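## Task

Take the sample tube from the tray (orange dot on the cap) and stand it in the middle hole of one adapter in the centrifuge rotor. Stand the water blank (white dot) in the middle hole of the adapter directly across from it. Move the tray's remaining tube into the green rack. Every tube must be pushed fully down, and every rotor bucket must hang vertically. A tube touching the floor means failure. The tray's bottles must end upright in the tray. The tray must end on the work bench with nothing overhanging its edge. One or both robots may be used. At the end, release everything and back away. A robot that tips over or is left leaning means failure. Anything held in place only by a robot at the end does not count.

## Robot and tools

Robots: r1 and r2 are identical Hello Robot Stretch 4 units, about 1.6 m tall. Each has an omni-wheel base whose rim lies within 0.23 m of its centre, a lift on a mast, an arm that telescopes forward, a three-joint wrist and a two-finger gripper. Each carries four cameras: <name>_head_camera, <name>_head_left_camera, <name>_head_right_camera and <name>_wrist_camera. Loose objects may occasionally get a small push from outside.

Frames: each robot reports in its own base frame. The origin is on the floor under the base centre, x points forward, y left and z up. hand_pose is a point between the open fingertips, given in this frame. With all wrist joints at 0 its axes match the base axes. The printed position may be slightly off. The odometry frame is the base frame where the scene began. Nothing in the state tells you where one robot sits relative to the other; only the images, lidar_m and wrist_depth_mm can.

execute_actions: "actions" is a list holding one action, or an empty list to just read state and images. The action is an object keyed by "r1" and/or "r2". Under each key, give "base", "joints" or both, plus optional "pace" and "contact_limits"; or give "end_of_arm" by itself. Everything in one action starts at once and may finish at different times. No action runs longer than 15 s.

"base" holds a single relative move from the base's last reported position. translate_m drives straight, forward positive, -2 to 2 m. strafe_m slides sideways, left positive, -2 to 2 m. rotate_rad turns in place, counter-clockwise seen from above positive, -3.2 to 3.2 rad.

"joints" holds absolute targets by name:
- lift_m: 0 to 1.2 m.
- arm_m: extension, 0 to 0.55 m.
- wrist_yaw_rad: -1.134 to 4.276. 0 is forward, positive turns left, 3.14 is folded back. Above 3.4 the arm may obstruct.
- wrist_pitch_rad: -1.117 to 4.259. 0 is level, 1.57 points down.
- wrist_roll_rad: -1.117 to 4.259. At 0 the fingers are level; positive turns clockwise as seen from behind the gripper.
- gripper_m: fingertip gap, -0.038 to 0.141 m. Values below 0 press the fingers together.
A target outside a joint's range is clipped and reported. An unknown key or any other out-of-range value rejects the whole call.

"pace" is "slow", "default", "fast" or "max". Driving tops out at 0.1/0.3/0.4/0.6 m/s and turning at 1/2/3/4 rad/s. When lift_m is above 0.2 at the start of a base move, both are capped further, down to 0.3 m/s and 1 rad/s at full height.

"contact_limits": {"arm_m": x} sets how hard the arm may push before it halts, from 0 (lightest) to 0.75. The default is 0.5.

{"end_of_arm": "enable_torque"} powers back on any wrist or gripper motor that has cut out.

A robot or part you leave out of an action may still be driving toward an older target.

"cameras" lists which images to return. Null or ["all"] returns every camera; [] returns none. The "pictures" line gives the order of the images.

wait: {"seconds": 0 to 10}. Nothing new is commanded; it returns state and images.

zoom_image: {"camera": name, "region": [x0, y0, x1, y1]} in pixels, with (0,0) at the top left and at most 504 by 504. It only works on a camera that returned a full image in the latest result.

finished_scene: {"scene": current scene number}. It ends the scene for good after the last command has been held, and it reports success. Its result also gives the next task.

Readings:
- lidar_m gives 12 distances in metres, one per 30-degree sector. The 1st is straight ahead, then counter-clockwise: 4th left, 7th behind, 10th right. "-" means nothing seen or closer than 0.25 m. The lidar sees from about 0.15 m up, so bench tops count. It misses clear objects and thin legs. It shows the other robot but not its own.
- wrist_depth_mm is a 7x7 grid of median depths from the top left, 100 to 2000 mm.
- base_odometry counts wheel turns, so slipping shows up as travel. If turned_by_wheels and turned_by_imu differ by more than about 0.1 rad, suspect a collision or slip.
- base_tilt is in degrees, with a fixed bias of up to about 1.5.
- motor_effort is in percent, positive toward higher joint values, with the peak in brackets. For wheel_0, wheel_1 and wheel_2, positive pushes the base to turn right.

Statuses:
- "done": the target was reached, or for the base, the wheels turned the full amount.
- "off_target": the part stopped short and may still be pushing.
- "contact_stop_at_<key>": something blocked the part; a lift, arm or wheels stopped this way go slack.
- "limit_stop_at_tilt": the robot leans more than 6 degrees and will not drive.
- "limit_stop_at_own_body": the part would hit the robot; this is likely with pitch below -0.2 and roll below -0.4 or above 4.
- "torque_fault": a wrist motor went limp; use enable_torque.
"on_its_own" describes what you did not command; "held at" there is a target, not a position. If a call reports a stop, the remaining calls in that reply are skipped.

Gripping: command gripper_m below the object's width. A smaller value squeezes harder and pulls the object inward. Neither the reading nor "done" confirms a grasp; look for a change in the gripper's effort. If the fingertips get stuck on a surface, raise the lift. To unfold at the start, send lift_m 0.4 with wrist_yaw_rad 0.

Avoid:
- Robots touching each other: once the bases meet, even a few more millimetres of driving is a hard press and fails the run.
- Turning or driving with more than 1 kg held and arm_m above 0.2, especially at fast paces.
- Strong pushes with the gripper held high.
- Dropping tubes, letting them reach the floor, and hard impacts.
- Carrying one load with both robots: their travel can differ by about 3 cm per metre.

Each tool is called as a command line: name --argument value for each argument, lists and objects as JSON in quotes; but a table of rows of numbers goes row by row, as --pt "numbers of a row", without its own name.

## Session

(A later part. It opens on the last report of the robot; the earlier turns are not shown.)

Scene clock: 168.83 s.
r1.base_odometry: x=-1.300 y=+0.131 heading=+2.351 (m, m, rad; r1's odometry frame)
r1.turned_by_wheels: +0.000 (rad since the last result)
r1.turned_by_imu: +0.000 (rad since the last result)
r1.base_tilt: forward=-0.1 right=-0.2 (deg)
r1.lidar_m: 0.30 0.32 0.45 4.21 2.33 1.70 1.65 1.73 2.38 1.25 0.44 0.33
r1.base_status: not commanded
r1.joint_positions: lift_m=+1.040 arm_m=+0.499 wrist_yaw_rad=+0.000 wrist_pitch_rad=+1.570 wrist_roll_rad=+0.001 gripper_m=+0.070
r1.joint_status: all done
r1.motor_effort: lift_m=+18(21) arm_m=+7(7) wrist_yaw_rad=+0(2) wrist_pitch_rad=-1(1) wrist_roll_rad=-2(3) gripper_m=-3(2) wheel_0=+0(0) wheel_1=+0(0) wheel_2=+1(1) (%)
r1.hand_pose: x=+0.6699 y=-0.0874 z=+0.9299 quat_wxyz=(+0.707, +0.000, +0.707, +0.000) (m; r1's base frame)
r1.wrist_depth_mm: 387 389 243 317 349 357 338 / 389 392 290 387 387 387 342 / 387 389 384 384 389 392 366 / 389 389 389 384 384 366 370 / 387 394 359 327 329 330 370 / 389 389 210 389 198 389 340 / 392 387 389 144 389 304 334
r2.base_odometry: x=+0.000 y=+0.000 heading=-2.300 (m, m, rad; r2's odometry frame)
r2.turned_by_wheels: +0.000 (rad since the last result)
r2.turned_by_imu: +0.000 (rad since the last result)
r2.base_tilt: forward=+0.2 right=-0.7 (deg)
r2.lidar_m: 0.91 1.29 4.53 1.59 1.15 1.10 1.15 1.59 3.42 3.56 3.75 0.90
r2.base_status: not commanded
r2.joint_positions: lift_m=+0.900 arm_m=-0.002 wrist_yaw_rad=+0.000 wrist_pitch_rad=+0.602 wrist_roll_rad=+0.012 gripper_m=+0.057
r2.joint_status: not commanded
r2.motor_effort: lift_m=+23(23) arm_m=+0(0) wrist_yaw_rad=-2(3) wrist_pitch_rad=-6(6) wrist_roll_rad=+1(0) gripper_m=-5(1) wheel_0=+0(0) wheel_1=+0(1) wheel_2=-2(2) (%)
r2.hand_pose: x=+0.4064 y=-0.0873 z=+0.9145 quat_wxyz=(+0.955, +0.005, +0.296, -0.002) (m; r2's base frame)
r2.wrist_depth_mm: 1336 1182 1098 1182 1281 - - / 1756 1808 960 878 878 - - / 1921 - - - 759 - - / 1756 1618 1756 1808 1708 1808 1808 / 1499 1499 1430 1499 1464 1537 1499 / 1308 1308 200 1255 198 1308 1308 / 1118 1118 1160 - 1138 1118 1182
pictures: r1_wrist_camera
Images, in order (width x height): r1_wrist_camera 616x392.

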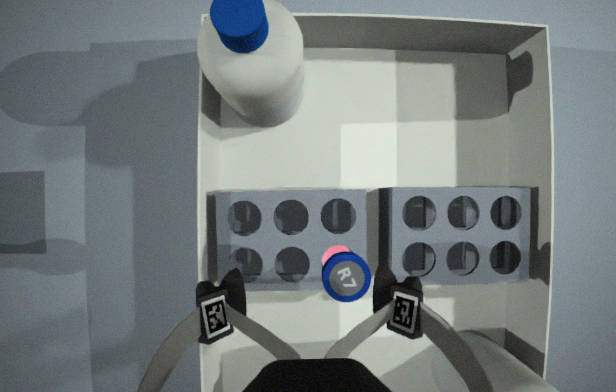

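Right 0.024, back 0.004.

execute_actions --actions '[{"r1":{"base":{"strafe_m":-0.024},"joints":{"arm_m":0.496}}}]' --cameras '[]'

execute_actions --actions '[{"r1":{"joints":{"lift_m":0.975},"pace":"slow"}}]' --cameras '["r1_wrist_camera"]'

execute_actions --actions '[{"r1":{"joints":{"gripper_m":0.0}}}]' --cameras '[]'

execute_actions --actions '[{"r1":{"joints":{"lift_m":1.15}}}]' --cameras '[]'

execute_actions --actions '[{"r1":{"base":{"strafe_m":0.35}}}]' --cameras '["r1_wrist_camera"]'

Scene clock: 179.50 s.
r1.base_odometry: x=-1.283 y=+0.148 heading=+2.351 (m, m, rad; r1's odometry frame)
r1.turned_by_wheels: +0.000 (rad since the last result)
r1.turned_by_imu: +0.001 (rad since the last result)
r1.base_tilt: forward=-0.1 right=+0.0 (deg)
r1.lidar_m: 0.31 0.33 0.46 4.23 2.33 1.71 1.66 1.73 2.37 1.23 0.47 0.33
r1.base_status: done
r1.joint_positions: lift_m=+1.040 arm_m=+0.497 wrist_yaw_rad=+0.000 wrist_pitch_rad=+1.570 wrist_roll_rad=+0.001 gripper_m=+0.070
r1.joint_status: all done
r1.motor_effort: lift_m=+18(18) arm_m=-7(8) wrist_yaw_rad=-1(0) wrist_pitch_rad=-1(1) wrist_roll_rad=-3(1) gripper_m=-1(1) wheel_0=+2(10) wheel_1=+2(7) wheel_2=+1(2) (%)
r1.hand_pose: x=+0.6684 y=-0.0874 z=+0.9299 quat_wxyz=(+0.707, +0.000, +0.707, +0.000) (m; r1's base frame)
r1.wrist_depth_mm: 389 392 243 343 349 355 389 / 389 389 258 387 389 389 392 / 389 387 392 389 387 387 394 / 389 389 357 382 384 347 392 / 394 387 338 329 329 329 394 / 389 392 210 389 198 389 394 / 389 389 387 144 389 307 392
r2.base_odometry: x=+0.000 y=+0.000 heading=-2.300 (m, m, rad; r2's odometry frame)
r2.turned_by_wheels: +0.000 (rad since the last result)
r2.turned_by_imu: +0.000 (rad since the last result)
r2.base_tilt: forward=+0.2 right=-0.7 (deg)
r2.lidar_m: 0.91 1.28 4.49 1.59 1.17 1.11 1.16 1.55 3.43 3.56 3.81 0.93
r2.base_status: not commanded
r2.joint_positions: lift_m=+0.900 arm_m=-0.002 wrist_yaw_rad=+0.000 wrist_pitch_rad=+0.602 wrist_roll_rad=+0.012 gripper_m=+0.057
r2.joint_status: not commanded
r2.motor_effort: lift_m=+23(23) arm_m=+0(1) wrist_yaw_rad=-2(2) wrist_pitch_rad=-8(7) wrist_roll_rad=+0(0) gripper_m=-6(6) wheel_0=+0(0) wheel_1=-1(1) wheel_2=-2(2) (%)
r2.hand_pose: x=+0.4064 y=-0.0873 z=+0.9145 quat_wxyz=(+0.955, +0.005, +0.296, -0.002) (m; r2's base frame)
r2.wrist_depth_mm: 1308 1160 1078 1205 1281 - - / 1756 1863 960 866 878 - - / 1863 - - - 750 - - / 1708 1661 1756 1756 1808 1863 1808 / 1499 1499 1397 1464 1499 1499 1537 / 1281 1281 200 1205 198 1308 1308 / 1138 1118 1138 - 1160 1118 1182
pictures: none
No camera images: the call's "cameras" was empty. Leave "cameras" out to get every camera's image.

Scene clock: 180.93 s.
r1.base_odometry: x=-1.283 y=+0.148 heading=+2.351 (m, m, rad; r1's odometry frame)
r1.turned_by_wheels: +0.000 (rad since the last result)
r1.turned_by_imu: +0.000 (rad since the last result)
r1.base_tilt: forward=-0.1 right=-0.2 (deg)
r1.lidar_m: 0.31 0.33 0.43 4.24 2.32 1.72 1.64 1.72 2.40 1.22 0.45 0.33
r1.base_status: not commanded
r1.joint_positions: lift_m=+0.975 arm_m=+0.497 wrist_yaw_rad=+0.000 wrist_pitch_rad=+1.570 wrist_roll_rad=+0.001 gripper_m=+0.070
r1.joint_status: all done
r1.motor_effort: lift_m=+18(19) arm_m=-7(7) wrist_yaw_rad=-1(0) wrist_pitch_rad=-1(2) wrist_roll_rad=-3(2) gripper_m=-2(3) wheel_0=+1(1) wheel_1=+2(2) wheel_2=+1(1) (%)
r1.hand_pose: x=+0.6684 y=-0.0874 z=+0.8649 quat_wxyz=(+0.707, +0.000, +0.707, +0.000) (m; r1's base frame)
r1.wrist_depth_mm: 324 258 189 324 324 325 282 / 322 325 245 324 324 325 286 / 324 322 322 325 324 325 287 / 324 324 320 319 300 296 272 / 325 324 263 264 294 266 264 / 324 325 209 204 198 319 268 / 325 324 325 145 325 309 281
r2.base_odometry: x=+0.000 y=+0.000 heading=-2.300 (m, m, rad; r2's odometry frame)
r2.turned_by_wheels: +0.000 (rad since the last result)
r2.turned_by_imu: +0.000 (rad since the last result)
r2.base_tilt: forward=+0.3 right=-0.5 (deg)
r2.lidar_m: 0.92 1.25 4.48 1.62 1.15 1.10 1.14 1.58 3.40 3.53 3.78 0.90
r2.base_status: not commanded
r2.joint_positions: lift_m=+0.900 arm_m=-0.002 wrist_yaw_rad=+0.000 wrist_pitch_rad=+0.602 wrist_roll_rad=+0.012 gripper_m=+0.057
r2.joint_status: not commanded
r2.motor_effort: lift_m=+23(23) arm_m=+0(0) wrist_yaw_rad=-1(2) wrist_pitch_rad=-7(8) wrist_roll_rad=-1(0) gripper_m=-4(2) wheel_0=+0(0) wheel_1=+0(0) wheel_2=-2(2) (%)
r2.hand_pose: x=+0.4064 y=-0.0873 z=+0.9145 quat_wxyz=(+0.955, +0.005, +0.296, -0.002) (m; r2's base frame)
r2.wrist_depth_mm: 1308 1182 1098 1182 1255 - - / 1708 1863 960 878 878 - - / 1921 - - - 750 - - / 1708 1708 1808 1808 1756 1808 1863 / 1464 1499 1430 1537 1499 1537 1499 / 1281 1308 200 1229 199 1308 1336 / 1138 1118 1160 - 1160 1138 1160
pictures: r1_wrist_camera
Images, in order (width x height): r1_wrist_camera 616x392.

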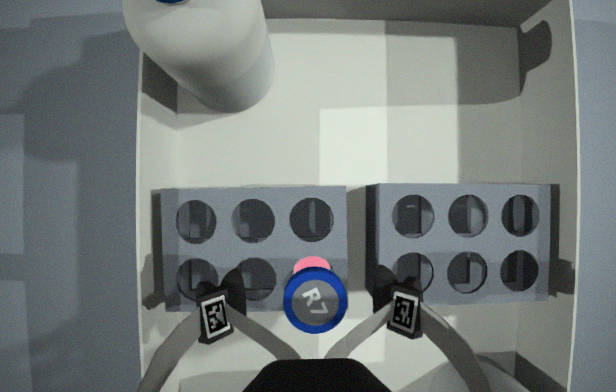

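Scene clock: 182.43 s.
r1.base_odometry: x=-1.283 y=+0.148 heading=+2.351 (m, m, rad; r1's odometry frame)
r1.turned_by_wheels: +0.000 (rad since the last result)
r1.turned_by_imu: +0.000 (rad since the last result)
r1.base_tilt: forward=-0.2 right=-0.1 (deg)
r1.lidar_m: 0.32 0.31 0.44 4.24 2.35 1.72 1.65 1.72 2.37 1.19 0.43 0.34
r1.base_status: not commanded
r1.joint_positions: lift_m=+0.975 arm_m=+0.497 wrist_yaw_rad=+0.000 wrist_pitch_rad=+1.570 wrist_roll_rad=+0.001 gripper_m=+0.000
r1.joint_status: all done
r1.motor_effort: lift_m=+18(18) arm_m=-7(7) wrist_yaw_rad=+0(1) wrist_pitch_rad=+0(0) wrist_roll_rad=-1(2) gripper_m=-16(16) wheel_0=+1(1) wheel_1=+2(2) wheel_2=+1(1) (%)
r1.hand_pose: x=+0.6684 y=-0.0874 z=+0.8649 quat_wxyz=(+0.707, +0.000, +0.707, +0.000) (m; r1's base frame)
r1.wrist_depth_mm: 322 258 189 324 325 325 283 / 324 324 246 322 325 324 283 / 324 325 325 324 325 325 287 / 324 325 319 319 297 296 271 / 325 324 293 265 294 265 264 / 325 325 208 191 188 320 268 / 324 325 322 322 325 291 281
r2.base_odometry: x=+0.000 y=+0.000 heading=-2.300 (m, m, rad; r2's odometry frame)
r2.turned_by_wheels: +0.000 (rad since the last result)
r2.turned_by_imu: +0.000 (rad since the last result)
r2.base_tilt: forward=+0.3 right=-0.6 (deg)
r2.lidar_m: 0.90 1.28 4.49 1.62 1.14 1.11 1.18 1.57 3.40 3.54 3.79 0.91
r2.base_status: not commanded
r2.joint_positions: lift_m=+0.900 arm_m=-0.002 wrist_yaw_rad=+0.000 wrist_pitch_rad=+0.602 wrist_roll_rad=+0.012 gripper_m=+0.057
r2.joint_status: not commanded
r2.motor_effort: lift_m=+23(23) arm_m=+0(0) wrist_yaw_rad=-2(1) wrist_pitch_rad=-7(8) wrist_roll_rad=-3(1) gripper_m=-3(5) wheel_0=+0(0) wheel_1=-1(1) wheel_2=-2(2) (%)
r2.hand_pose: x=+0.4064 y=-0.0873 z=+0.9145 quat_wxyz=(+0.955, +0.005, +0.296, -0.002) (m; r2's base frame)
r2.wrist_depth_mm: 1308 1160 1078 1182 1255 - - / 1708 1863 960 878 878 - - / 1921 - - - 741 - - / 1756 1661 1756 1808 1756 1808 1863 / 1499 1499 1430 1499 1499 1537 1537 / 1281 1281 200 1229 198 1308 1336 / 1138 1118 1138 - 1160 1118 1160
pictures: none
No camera images: the call's "cameras" was empty. Leave "cameras" out to get every camera's image.

Scene clock: 184.23 s.
r1.base_odometry: x=-1.283 y=+0.148 heading=+2.351 (m, m, rad; r1's odometry frame)
r1.turned_by_wheels: +0.000 (rad since the last result)
r1.turned_by_imu: +0.001 (rad since the last result)
r1.base_tilt: forward=+0.1 right=-0.1 (deg)
r1.lidar_m: 0.31 0.32 0.46 4.24 2.35 1.72 1.65 1.73 2.38 1.27 0.47 0.33
r1.base_status: not commanded
r1.joint_positions: lift_m=+1.150 arm_m=+0.497 wrist_yaw_rad=+0.000 wrist_pitch_rad=+1.570 wrist_roll_rad=+0.001 gripper_m=+0.000
r1.joint_status: all done
r1.motor_effort: lift_m=+23(24) arm_m=-7(7) wrist_yaw_rad=+1(0) wrist_pitch_rad=+0(0) wrist_roll_rad=-2(1) gripper_m=-20(15) wheel_0=+2(2) wheel_1=+2(2) wheel_2=+1(1) (%)
r1.hand_pose: x=+0.6684 y=-0.0874 z=+1.0395 quat_wxyz=(+0.707, +0.000, +0.707, +0.000) (m; r1's base frame)
r1.wrist_depth_mm: 496 504 496 500 504 504 504 / 500 500 359 473 500 500 504 / 492 500 496 500 500 504 504 / 496 496 496 488 492 508 504 / 500 496 492 436 492 500 500 / 496 500 209 191 188 504 500 / 496 500 466 500 389 340 512
r2.base_odometry: x=+0.000 y=+0.000 heading=-2.300 (m, m, rad; r2's odometry frame)
r2.turned_by_wheels: +0.000 (rad since the last result)
r2.turned_by_imu: +0.000 (rad since the last result)
r2.base_tilt: forward=+0.2 right=-0.6 (deg)
r2.lidar_m: 0.91 1.28 4.51 1.58 1.17 1.10 1.16 1.59 3.42 3.55 3.81 0.92
r2.base_status: not commanded
r2.joint_positions: lift_m=+0.900 arm_m=-0.002 wrist_yaw_rad=+0.000 wrist_pitch_rad=+0.602 wrist_roll_rad=+0.012 gripper_m=+0.057
r2.joint_status: not commanded
r2.motor_effort: lift_m=+23(23) arm_m=+0(0) wrist_yaw_rad=-2(1) wrist_pitch_rad=-8(7) wrist_roll_rad=-1(1) gripper_m=+1(5) wheel_0=+0(0) wheel_1=+0(1) wheel_2=-2(2) (%)
r2.hand_pose: x=+0.4064 y=-0.0873 z=+0.9145 quat_wxyz=(+0.955, +0.005, +0.296, -0.002) (m; r2's base frame)
r2.wrist_depth_mm: 1281 1182 1078 1182 1281 - - / 1708 1863 960 866 891 - - / 1863 - - - 741 - - / 1756 1661 1756 1756 1756 1808 1808 / 1499 1464 1430 1537 1464 1537 1537 / 1281 1281 200 1229 198 1308 1336 / 1138 1118 1138 - 1138 1118 1182
pictures: none
No camera images: the call's "cameras" was empty. Leave "cameras" out to get every camera's image.

Scene clock: 186.73 s.
r1.base_odometry: x=-1.532 y=-0.098 heading=+2.351 (m, m, rad; r1's odometry frame)
r1.turned_by_wheels: +0.000 (rad since the last result)
r1.turned_by_imu: +0.000 (rad since the last result)
r1.base_tilt: forward=-0.1 right=-0.2 (deg)
r1.lidar_m: 0.31 0.32 4.01 3.89 2.37 1.72 1.65 1.73 2.41 1.29 0.45 0.34
r1.base_status: done
r1.joint_positions: lift_m=+1.150 arm_m=+0.497 wrist_yaw_rad=+0.000 wrist_pitch_rad=+1.570 wrist_roll_rad=+0.001 gripper_m=+0.000
r1.joint_status: not commanded
r1.motor_effort: lift_m=+23(23) arm_m=-7(7) wrist_yaw_rad=+0(1) wrist_pitch_rad=-1(0) wrist_roll_rad=-2(1) gripper_m=-15(17) wheel_0=+2(6) wheel_1=-2(9) wheel_2=+1(1) (%)
r1.hand_pose: x=+0.6684 y=-0.0874 z=+1.0395 quat_wxyz=(+0.707, +0.000, +0.707, +0.000) (m; r1's base frame)
r1.wrist_depth_mm: 496 496 500 500 496 504 508 / 496 496 496 508 500 500 379 / 492 496 500 496 508 500 504 / 492 500 439 504 504 500 473 / 496 500 496 504 508 496 469 / 500 496 207 191 188 504 504 / 500 496 500 504 508 436 496
r2.base_odometry: x=+0.000 y=+0.000 heading=-2.300 (m, m, rad; r2's odometry frame)
r2.turned_by_wheels: +0.000 (rad since the last result)
r2.turned_by_imu: +0.000 (rad since the last result)
r2.base_tilt: forward=+0.4 right=-0.6 (deg)
r2.lidar_m: 0.91 1.27 4.52 1.59 1.16 1.08 1.15 1.57 3.41 3.54 3.79 0.91
r2.base_status: not commanded
r2.joint_positions: lift_m=+0.900 arm_m=-0.002 wrist_yaw_rad=+0.000 wrist_pitch_rad=+0.602 wrist_roll_rad=+0.012 gripper_m=+0.057
r2.joint_status: not commanded
r2.motor_effort: lift_m=+23(23) arm_m=+0(0) wrist_yaw_rad=-2(0) wrist_pitch_rad=-7(7) wrist_roll_rad=+0(1) gripper_m=-6(4) wheel_0=+0(0) wheel_1=+0(1) wheel_2=-2(2) (%)
r2.hand_pose: x=+0.4064 y=-0.0873 z=+0.9145 quat_wxyz=(+0.955, +0.005, +0.296, -0.002) (m; r2's base frame)
r2.wrist_depth_mm: 1281 1160 1078 1205 1281 - - / 1756 1863 946 878 878 - - / 1921 - - - 741 - - / 1708 1618 1756 1808 1756 1863 1863 / 1499 1499 1430 1499 1499 1537 1537 / 1281 1281 200 1229 198 1308 1336 / 1138 1118 1138 - 1160 1118 1160
pictures: r1_wrist_camera
Images, in order (width x height): r1_wrist_camera 616x392.

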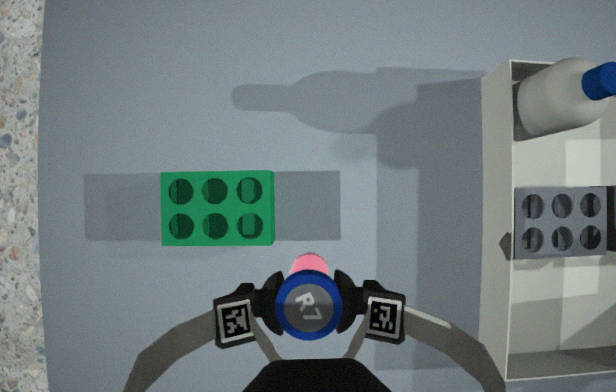

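execute_actions --actions '[{"r1":{"base":{"strafe_m":0.102},"joints":{"arm_m":0.516,"lift_m":1.05}}}]' --cameras '["r1_wrist_camera"]'

Scene clock: 195.23 s.
r1.base_odometry: x=-1.605 y=-0.170 heading=+2.351 (m, m, rad; r1's odometry frame)
r1.turned_by_wheels: +0.000 (rad since the last result)
r1.turned_by_imu: +0.001 (rad since the last result)
r1.base_tilt: forward=-0.2 right=-0.2 (deg)
r1.lidar_m: 0.30 0.33 3.93 3.78 2.34 1.69 1.65 1.73 2.41 1.27 0.46 0.33
r1.base_status: done
r1.joint_positions: lift_m=+1.050 arm_m=+0.515 wrist_yaw_rad=+0.000 wrist_pitch_rad=+1.570 wrist_roll_rad=+0.001 gripper_m=+0.000
r1.joint_status: all done
r1.motor_effort: lift_m=+18(21) arm_m=+7(5) wrist_yaw_rad=+0(1) wrist_pitch_rad=+0(1) wrist_roll_rad=-2(3) gripper_m=-17(13) wheel_0=+2(9) wheel_1=-1(9) wheel_2=+1(1) (%)
r1.hand_pose: x=+0.6858 y=-0.0874 z=+0.9399 quat_wxyz=(+0.707, +0.000, +0.707, +0.000) (m; r1's base frame)
r1.wrist_depth_mm: 1160 397 397 402 402 399 407 / 1138 402 399 402 399 402 404 / 1160 397 399 399 404 402 404 / 1138 399 397 394 402 399 407 / 1160 397 402 342 404 404 404 / 1160 399 208 193 189 402 404 / 1138 399 404 404 407 404 407
r2.base_odometry: x=+0.000 y=+0.000 heading=-2.300 (m, m, rad; r2's odometry frame)
r2.turned_by_wheels: +0.000 (rad since the last result)
r2.turned_by_imu: +0.000 (rad since the last result)
r2.base_tilt: forward=+0.4 right=-0.6 (deg)
r2.lidar_m: 0.91 1.26 4.51 1.62 1.16 1.10 1.17 1.56 3.42 3.54 3.80 0.91
r2.base_status: not commanded
r2.joint_positions: lift_m=+0.900 arm_m=-0.002 wrist_yaw_rad=+0.000 wrist_pitch_rad=+0.602 wrist_roll_rad=+0.012 gripper_m=+0.057
r2.joint_status: not commanded
r2.motor_effort: lift_m=+23(23) arm_m=+0(1) wrist_yaw_rad=-2(3) wrist_pitch_rad=-7(7) wrist_roll_rad=+1(0) gripper_m=-3(4) wheel_0=+0(0) wheel_1=+0(0) wheel_2=-2(2) (%)
r2.hand_pose: x=+0.4064 y=-0.0873 z=+0.9145 quat_wxyz=(+0.955, +0.005, +0.296, -0.002) (m; r2's base frame)
r2.wrist_depth_mm: 1308 1182 1078 1205 1160 - - / 1708 1863 976 878 891 - - / 1921 - - - 750 - - / 1756 1661 1756 1756 1756 1756 1863 / 1464 1464 1397 1537 1464 1537 1499 / 1281 1308 200 1229 198 1308 1308 / 1118 1118 1138 - 1160 1138 1160
pictures: r1_wrist_camera
Images, in order (width x height): r1_wrist_camera 616x392.

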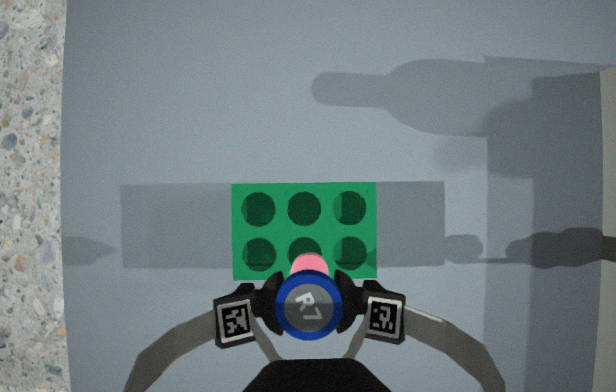

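execute_actions --actions '[{"r1":{"base":{"strafe_m":0.004},"joints":{"arm_m":0.519}}}]' --cameras '[]'

execute_actions --actions '[{"r1":{"joints":{"lift_m":0.975},"pace":"slow"}}]' --cameras '["r1_wrist_camera"]'

execute_actions --actions '[{"r1":{"joints":{"gripper_m":0.06}}}]' --cameras '[]'

execute_actions --actions '[{"r1":{"joints":{"lift_m":1.15}}}]' --cameras '["r1_wrist_camera"]'

execute_actions --actions '[{"r1":{"base":{"translate_m":-0.3},"joints":{"arm_m":0.0}}}]' --cameras '["r1_head_left_camera"]'

Scene clock: 201.43 s.
r1.base_odometry: x=-1.607 y=-0.173 heading=+2.351 (m, m, rad; r1's odometry frame)
r1.turned_by_wheels: +0.000 (rad since the last result)
r1.turned_by_imu: +0.001 (rad since the last result)
r1.base_tilt: forward=-0.1 right=-0.1 (deg)
r1.lidar_m: 0.31 0.32 3.93 3.77 2.36 1.68 1.64 1.73 2.41 1.24 0.46 0.33
r1.base_status: done
r1.joint_positions: lift_m=+1.050 arm_m=+0.518 wrist_yaw_rad=+0.000 wrist_pitch_rad=+1.570 wrist_roll_rad=+0.001 gripper_m=+0.000
r1.joint_status: all done
r1.motor_effort: lift_m=+18(18) arm_m=+7(8) wrist_yaw_rad=+0(1) wrist_pitch_rad=-1(0) wrist_roll_rad=-1(3) gripper_m=-15(17) wheel_0=+0(6) wheel_1=-1(3) wheel_2=+1(1) (%)
r1.hand_pose: x=+0.6889 y=-0.0874 z=+0.9399 quat_wxyz=(+0.707, +0.000, +0.707, +0.000) (m; r1's base frame)
r1.wrist_depth_mm: 1160 399 404 399 402 402 402 / 1138 394 397 402 402 399 407 / 1138 402 402 402 402 402 404 / 1160 399 402 394 404 399 402 / 1118 402 397 340 402 407 404 / 1118 397 208 192 188 404 404 / 1205 397 399 399 402 404 404
r2.base_odometry: x=+0.000 y=+0.000 heading=-2.300 (m, m, rad; r2's odometry frame)
r2.turned_by_wheels: +0.000 (rad since the last result)
r2.turned_by_imu: +0.000 (rad since the last result)
r2.base_tilt: forward=+0.2 right=-0.4 (deg)
r2.lidar_m: 0.93 1.28 4.48 1.61 1.16 1.11 1.15 1.59 3.40 3.53 3.80 0.90
r2.base_status: not commanded
r2.joint_positions: lift_m=+0.900 arm_m=-0.002 wrist_yaw_rad=+0.000 wrist_pitch_rad=+0.602 wrist_roll_rad=+0.012 gripper_m=+0.057
r2.joint_status: not commanded
r2.motor_effort: lift_m=+23(23) arm_m=+0(0) wrist_yaw_rad=-2(2) wrist_pitch_rad=-8(8) wrist_roll_rad=+0(1) gripper_m=-5(3) wheel_0=+0(0) wheel_1=+0(1) wheel_2=-2(2) (%)
r2.hand_pose: x=+0.4064 y=-0.0873 z=+0.9145 quat_wxyz=(+0.955, +0.005, +0.296, -0.002) (m; r2's base frame)
r2.wrist_depth_mm: 1336 1182 1078 1182 1182 - - / 1756 1863 960 866 878 - - / 1921 - - - 750 - - / 1756 1661 1756 1808 1708 1756 1863 / 1464 1499 1397 1499 1464 1499 1537 / 1281 1281 200 1229 198 1336 1336 / 1138 1098 1160 - 1160 1118 1160
pictures: none
No camera images: the call's "cameras" was empty. Leave "cameras" out to get every camera's image.

Scene clock: 202.93 s.
r1.base_odometry: x=-1.607 y=-0.173 heading=+2.351 (m, m, rad; r1's odometry frame)
r1.turned_by_wheels: +0.000 (rad since the last result)
r1.turned_by_imu: +0.000 (rad since the last result)
r1.base_tilt: forward=-0.1 right=-0.2 (deg)
r1.lidar_m: 0.31 0.32 3.94 3.78 2.38 1.70 1.65 1.72 2.39 1.25 0.46 0.34
r1.base_status: not commanded
r1.joint_positions: lift_m=+0.975 arm_m=+0.518 wrist_yaw_rad=+0.000 wrist_pitch_rad=+1.570 wrist_roll_rad=+0.001 gripper_m=+0.000
r1.joint_status: all done
r1.motor_effort: lift_m=+18(16) arm_m=+7(7) wrist_yaw_rad=-1(0) wrist_pitch_rad=+0(2) wrist_roll_rad=-2(1) gripper_m=-14(19) wheel_0=+0(0) wheel_1=-1(1) wheel_2=+1(1) (%)
r1.hand_pose: x=+0.6890 y=-0.0874 z=+0.8649 quat_wxyz=(+0.708, +0.000, +0.707, +0.000) (m; r1's base frame)
r1.wrist_depth_mm: 324 324 322 329 325 325 325 / 324 324 325 324 325 327 329 / 327 325 325 327 329 327 329 / 324 325 324 267 325 327 327 / 324 325 320 266 320 327 329 / 324 325 208 192 189 329 327 / 324 325 327 327 325 325 329
r2.base_odometry: x=+0.000 y=+0.000 heading=-2.300 (m, m, rad; r2's odometry frame)
r2.turned_by_wheels: +0.000 (rad since the last result)
r2.turned_by_imu: +0.000 (rad since the last result)
r2.base_tilt: forward=+0.2 right=-0.5 (deg)
r2.lidar_m: 0.94 1.24 4.53 1.62 1.16 1.11 1.17 1.59 3.41 3.54 3.81 0.91
r2.base_status: not commanded
r2.joint_positions: lift_m=+0.900 arm_m=-0.002 wrist_yaw_rad=+0.000 wrist_pitch_rad=+0.602 wrist_roll_rad=+0.012 gripper_m=+0.057
r2.joint_status: not commanded
r2.motor_effort: lift_m=+23(23) arm_m=+0(0) wrist_yaw_rad=-2(2) wrist_pitch_rad=-7(7) wrist_roll_rad=-2(0) gripper_m=-3(7) wheel_0=+0(0) wheel_1=+0(1) wheel_2=-2(2) (%)
r2.hand_pose: x=+0.4064 y=-0.0873 z=+0.9145 quat_wxyz=(+0.955, +0.005, +0.296, -0.002) (m; r2's base frame)
r2.wrist_depth_mm: 1308 1160 1098 1205 1078 - - / 1708 1863 960 866 878 - - / 1921 - - - 750 - - / 1756 1618 1756 1756 1756 1756 1808 / 1499 1499 1430 1499 1464 1499 1537 / 1281 1281 200 1255 198 1308 1336 / 1138 1118 1138 - 1160 1118 1182
pictures: r1_wrist_camera
Images, in order (width x height): r1_wrist_camera 616x392.

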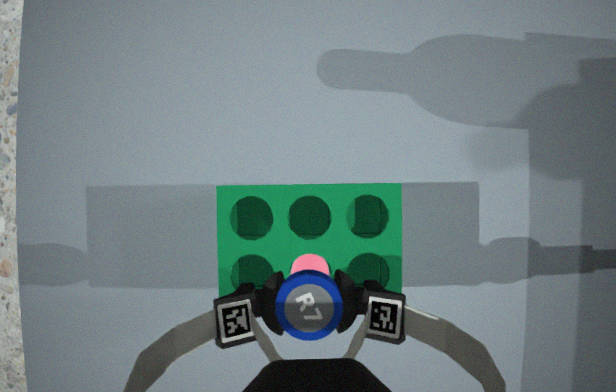

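Scene clock: 204.33 s.
r1.base_odometry: x=-1.607 y=-0.173 heading=+2.351 (m, m, rad; r1's odometry frame)
r1.turned_by_wheels: +0.000 (rad since the last result)
r1.turned_by_imu: +0.000 (rad since the last result)
r1.base_tilt: forward=-0.2 right=-0.2 (deg)
r1.lidar_m: 0.30 0.34 3.93 3.77 2.34 1.69 1.65 1.71 2.38 1.26 0.46 0.34
r1.base_status: not commanded
r1.joint_positions: lift_m=+0.975 arm_m=+0.518 wrist_yaw_rad=+0.000 wrist_pitch_rad=+1.570 wrist_roll_rad=+0.001 gripper_m=+0.060
r1.joint_status: all done
r1.motor_effort: lift_m=+18(18) arm_m=+7(7) wrist_yaw_rad=-1(1) wrist_pitch_rad=+1(1) wrist_roll_rad=-3(3) gripper_m=-3(18) wheel_0=+0(0) wheel_1=-1(1) wheel_2=+0(0) (%)
r1.hand_pose: x=+0.6889 y=-0.0874 z=+0.8649 quat_wxyz=(+0.707, +0.000, +0.707, +0.000) (m; r1's base frame)
r1.wrist_depth_mm: 324 324 324 325 327 327 329 / 324 325 324 325 325 327 327 / 324 325 324 325 327 327 327 / 324 325 325 266 329 327 327 / 325 324 320 268 320 327 327 / 327 324 211 206 195 327 329 / 325 327 324 145 329 327 330
r2.base_odometry: x=+0.000 y=+0.000 heading=-2.300 (m, m, rad; r2's odometry frame)
r2.turned_by_wheels: +0.000 (rad since the last result)
r2.turned_by_imu: +0.000 (rad since the last result)
r2.base_tilt: forward=+0.2 right=-0.4 (deg)
r2.lidar_m: 0.93 1.26 4.52 1.60 1.15 1.11 1.16 1.57 3.43 3.53 3.80 0.92
r2.base_status: not commanded
r2.joint_positions: lift_m=+0.900 arm_m=-0.002 wrist_yaw_rad=+0.000 wrist_pitch_rad=+0.602 wrist_roll_rad=+0.012 gripper_m=+0.057
r2.joint_status: not commanded
r2.motor_effort: lift_m=+23(23) arm_m=-1(0) wrist_yaw_rad=-2(0) wrist_pitch_rad=-7(7) wrist_roll_rad=-1(1) gripper_m=-2(3) wheel_0=+0(0) wheel_1=-1(1) wheel_2=-2(2) (%)
r2.hand_pose: x=+0.4064 y=-0.0873 z=+0.9145 quat_wxyz=(+0.955, +0.005, +0.296, -0.002) (m; r2's base frame)
r2.wrist_depth_mm: 1308 1182 1078 1205 1182 - - / 1708 1863 976 878 878 - - / 1921 - - - 741 - - / 1756 1661 1808 1808 1708 1756 1808 / 1499 1499 1430 1576 1464 1499 1576 / 1281 1281 200 1229 198 1336 1308 / 1138 1098 1118 - 1160 1118 1160
pictures: none
No camera images: the call's "cameras" was empty. Leave "cameras" out to get every camera's image.

Scene clock: 206.13 s.
r1.base_odometry: x=-1.607 y=-0.173 heading=+2.351 (m, m, rad; r1's odometry frame)
r1.turned_by_wheels: +0.000 (rad since the last result)
r1.turned_by_imu: +0.001 (rad since the last result)
r1.base_tilt: forward=-0.2 right=-0.2 (deg)
r1.lidar_m: 0.30 0.32 3.91 3.77 2.33 1.70 1.64 1.73 2.43 1.25 0.45 0.33
r1.base_status: not commanded
r1.joint_positions: lift_m=+1.150 arm_m=+0.518 wrist_yaw_rad=+0.000 wrist_pitch_rad=+1.570 wrist_roll_rad=+0.001 gripper_m=+0.060
r1.joint_status: all done
r1.motor_effort: lift_m=+23(24) arm_m=+7(7) wrist_yaw_rad=+0(0) wrist_pitch_rad=-1(0) wrist_roll_rad=-1(1) gripper_m=-1(4) wheel_0=+0(1) wheel_1=-1(1) wheel_2=+1(1) (%)
r1.hand_pose: x=+0.6889 y=-0.0874 z=+1.0395 quat_wxyz=(+0.707, +0.000, +0.707, +0.000) (m; r1's base frame)
r1.wrist_depth_mm: 1229 500 500 500 504 500 500 / 1255 496 500 504 500 500 500 / 1255 504 500 496 500 500 496 / 1281 500 500 500 496 508 500 / 1255 508 504 442 500 504 496 / 1255 504 211 504 195 504 496 / 1255 504 500 144 500 504 500
r2.base_odometry: x=+0.000 y=+0.000 heading=-2.300 (m, m, rad; r2's odometry frame)
r2.turned_by_wheels: +0.000 (rad since the last result)
r2.turned_by_imu: +0.000 (rad since the last result)
r2.base_tilt: forward=+0.2 right=-0.4 (deg)
r2.lidar_m: 0.90 1.23 4.52 1.59 1.17 1.11 1.14 1.61 3.41 3.52 3.78 0.92
r2.base_status: not commanded
r2.joint_positions: lift_m=+0.900 arm_m=-0.002 wrist_yaw_rad=+0.000 wrist_pitch_rad=+0.602 wrist_roll_rad=+0.012 gripper_m=+0.057
r2.joint_status: not commanded
r2.motor_effort: lift_m=+23(23) arm_m=+0(0) wrist_yaw_rad=-1(1) wrist_pitch_rad=-6(7) wrist_roll_rad=-1(1) gripper_m=-7(4) wheel_0=+0(0) wheel_1=-1(1) wheel_2=-2(2) (%)
r2.hand_pose: x=+0.4064 y=-0.0873 z=+0.9145 quat_wxyz=(+0.955, +0.005, +0.296, -0.002) (m; r2's base frame)
r2.wrist_depth_mm: 1281 1182 1098 1205 1160 - - / 1708 1863 960 866 891 - - / 1863 - - - 741 - - / 1756 1661 1808 1756 1708 1708 1863 / 1499 1499 1430 1537 1430 1499 1537 / 1281 1281 200 1255 198 1308 1336 / 1138 1098 1138 - 1160 1118 1160
pictures: r1_wrist_camera
Images, in order (width x height): r1_wrist_camera 616x392.

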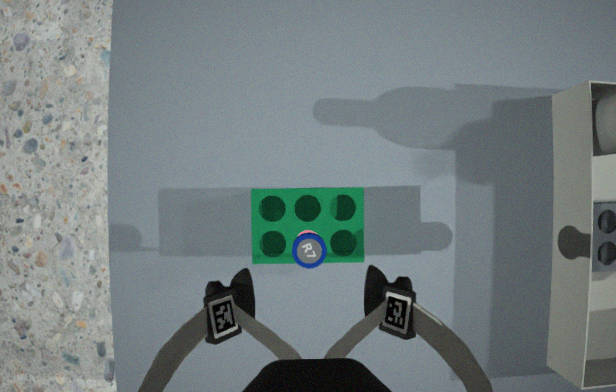

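Scene clock: 208.70 s.
r1.base_odometry: x=-1.396 y=-0.386 heading=+2.351 (m, m, rad; r1's odometry frame)
r1.turned_by_wheels: +0.000 (rad since the last result)
r1.turned_by_imu: +0.001 (rad since the last result)
r1.base_tilt: forward=-0.1 right=-0.2 (deg)
r1.lidar_m: 0.59 3.50 3.92 3.77 1.92 1.40 1.36 1.43 1.97 4.97 0.91 0.64
r1.base_status: done
r1.joint_positions: lift_m=+1.150 arm_m=+0.001 wrist_yaw_rad=+0.000 wrist_pitch_rad=+1.570 wrist_roll_rad=+0.001 gripper_m=+0.060
r1.joint_status: all done
r1.motor_effort: lift_m=+22(23) arm_m=-7(9) wrist_yaw_rad=+0(0) wrist_pitch_rad=-1(2) wrist_roll_rad=-2(3) gripper_m=-3(5) wheel_0=+0(4) wheel_1=+1(5) wheel_2=-1(9) (%)
r1.hand_pose: x=+0.1723 y=-0.0874 z=+1.0396 quat_wxyz=(+0.707, +0.000, +0.707, +0.000) (m; r1's base frame)
r1.wrist_depth_mm: 1255 1281 1308 1281 1281 1255 1255 / 1255 1281 1281 1229 1255 1255 1255 / 1281 1255 1255 1255 1281 1281 1281 / 1281 1229 1229 1255 1255 1255 1281 / 1281 1255 1042 1042 1281 1308 1255 / 1255 1255 211 1060 195 1255 1255 / 1229 1255 1255 145 1229 1229 1336
r2.base_odometry: x=+0.000 y=+0.000 heading=-2.300 (m, m, rad; r2's odometry frame)
r2.turned_by_wheels: +0.000 (rad since the last result)
r2.turned_by_imu: +0.000 (rad since the last result)
r2.base_tilt: forward=+0.2 right=-0.6 (deg)
r2.lidar_m: 0.92 1.25 4.53 1.59 1.16 1.10 1.15 1.58 3.41 3.53 3.79 0.91
r2.base_status: not commanded
r2.joint_positions: lift_m=+0.900 arm_m=-0.002 wrist_yaw_rad=+0.000 wrist_pitch_rad=+0.602 wrist_roll_rad=+0.012 gripper_m=+0.057
r2.joint_status: not commanded
r2.motor_effort: lift_m=+23(23) arm_m=+0(0) wrist_yaw_rad=-2(1) wrist_pitch_rad=-7(7) wrist_roll_rad=-1(1) gripper_m=-4(3) wheel_0=+0(0) wheel_1=-1(1) wheel_2=-2(2) (%)
r2.hand_pose: x=+0.4064 y=-0.0873 z=+0.9145 quat_wxyz=(+0.955, +0.005, +0.296, -0.002) (m; r2's base frame)
r2.wrist_depth_mm: 1281 1160 1098 1182 1205 - - / 1756 1863 960 878 878 - - / 1921 - - - 750 1983 - / 1756 1708 1808 1808 1661 1808 1808 / 1464 1537 1397 1499 1464 1537 1537 / 1281 1308 200 1229 199 1308 1336 / 1118 1118 1160 - 1182 1118 1160
pictures: r1_head_left_camera
Images, in order (width x height): r1_head_left_camera 420x672.

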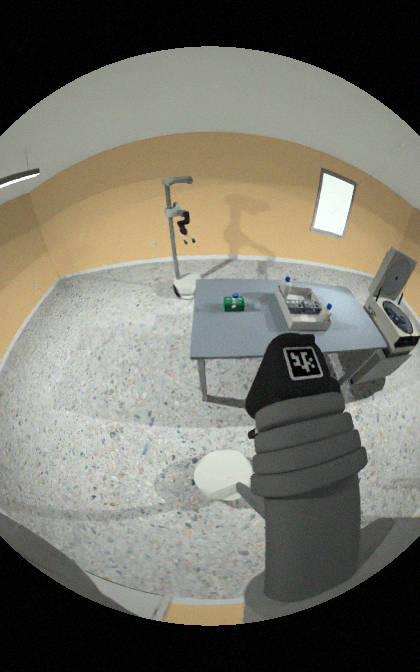

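finished_scene --scene 1

The scene is finished: the task was done.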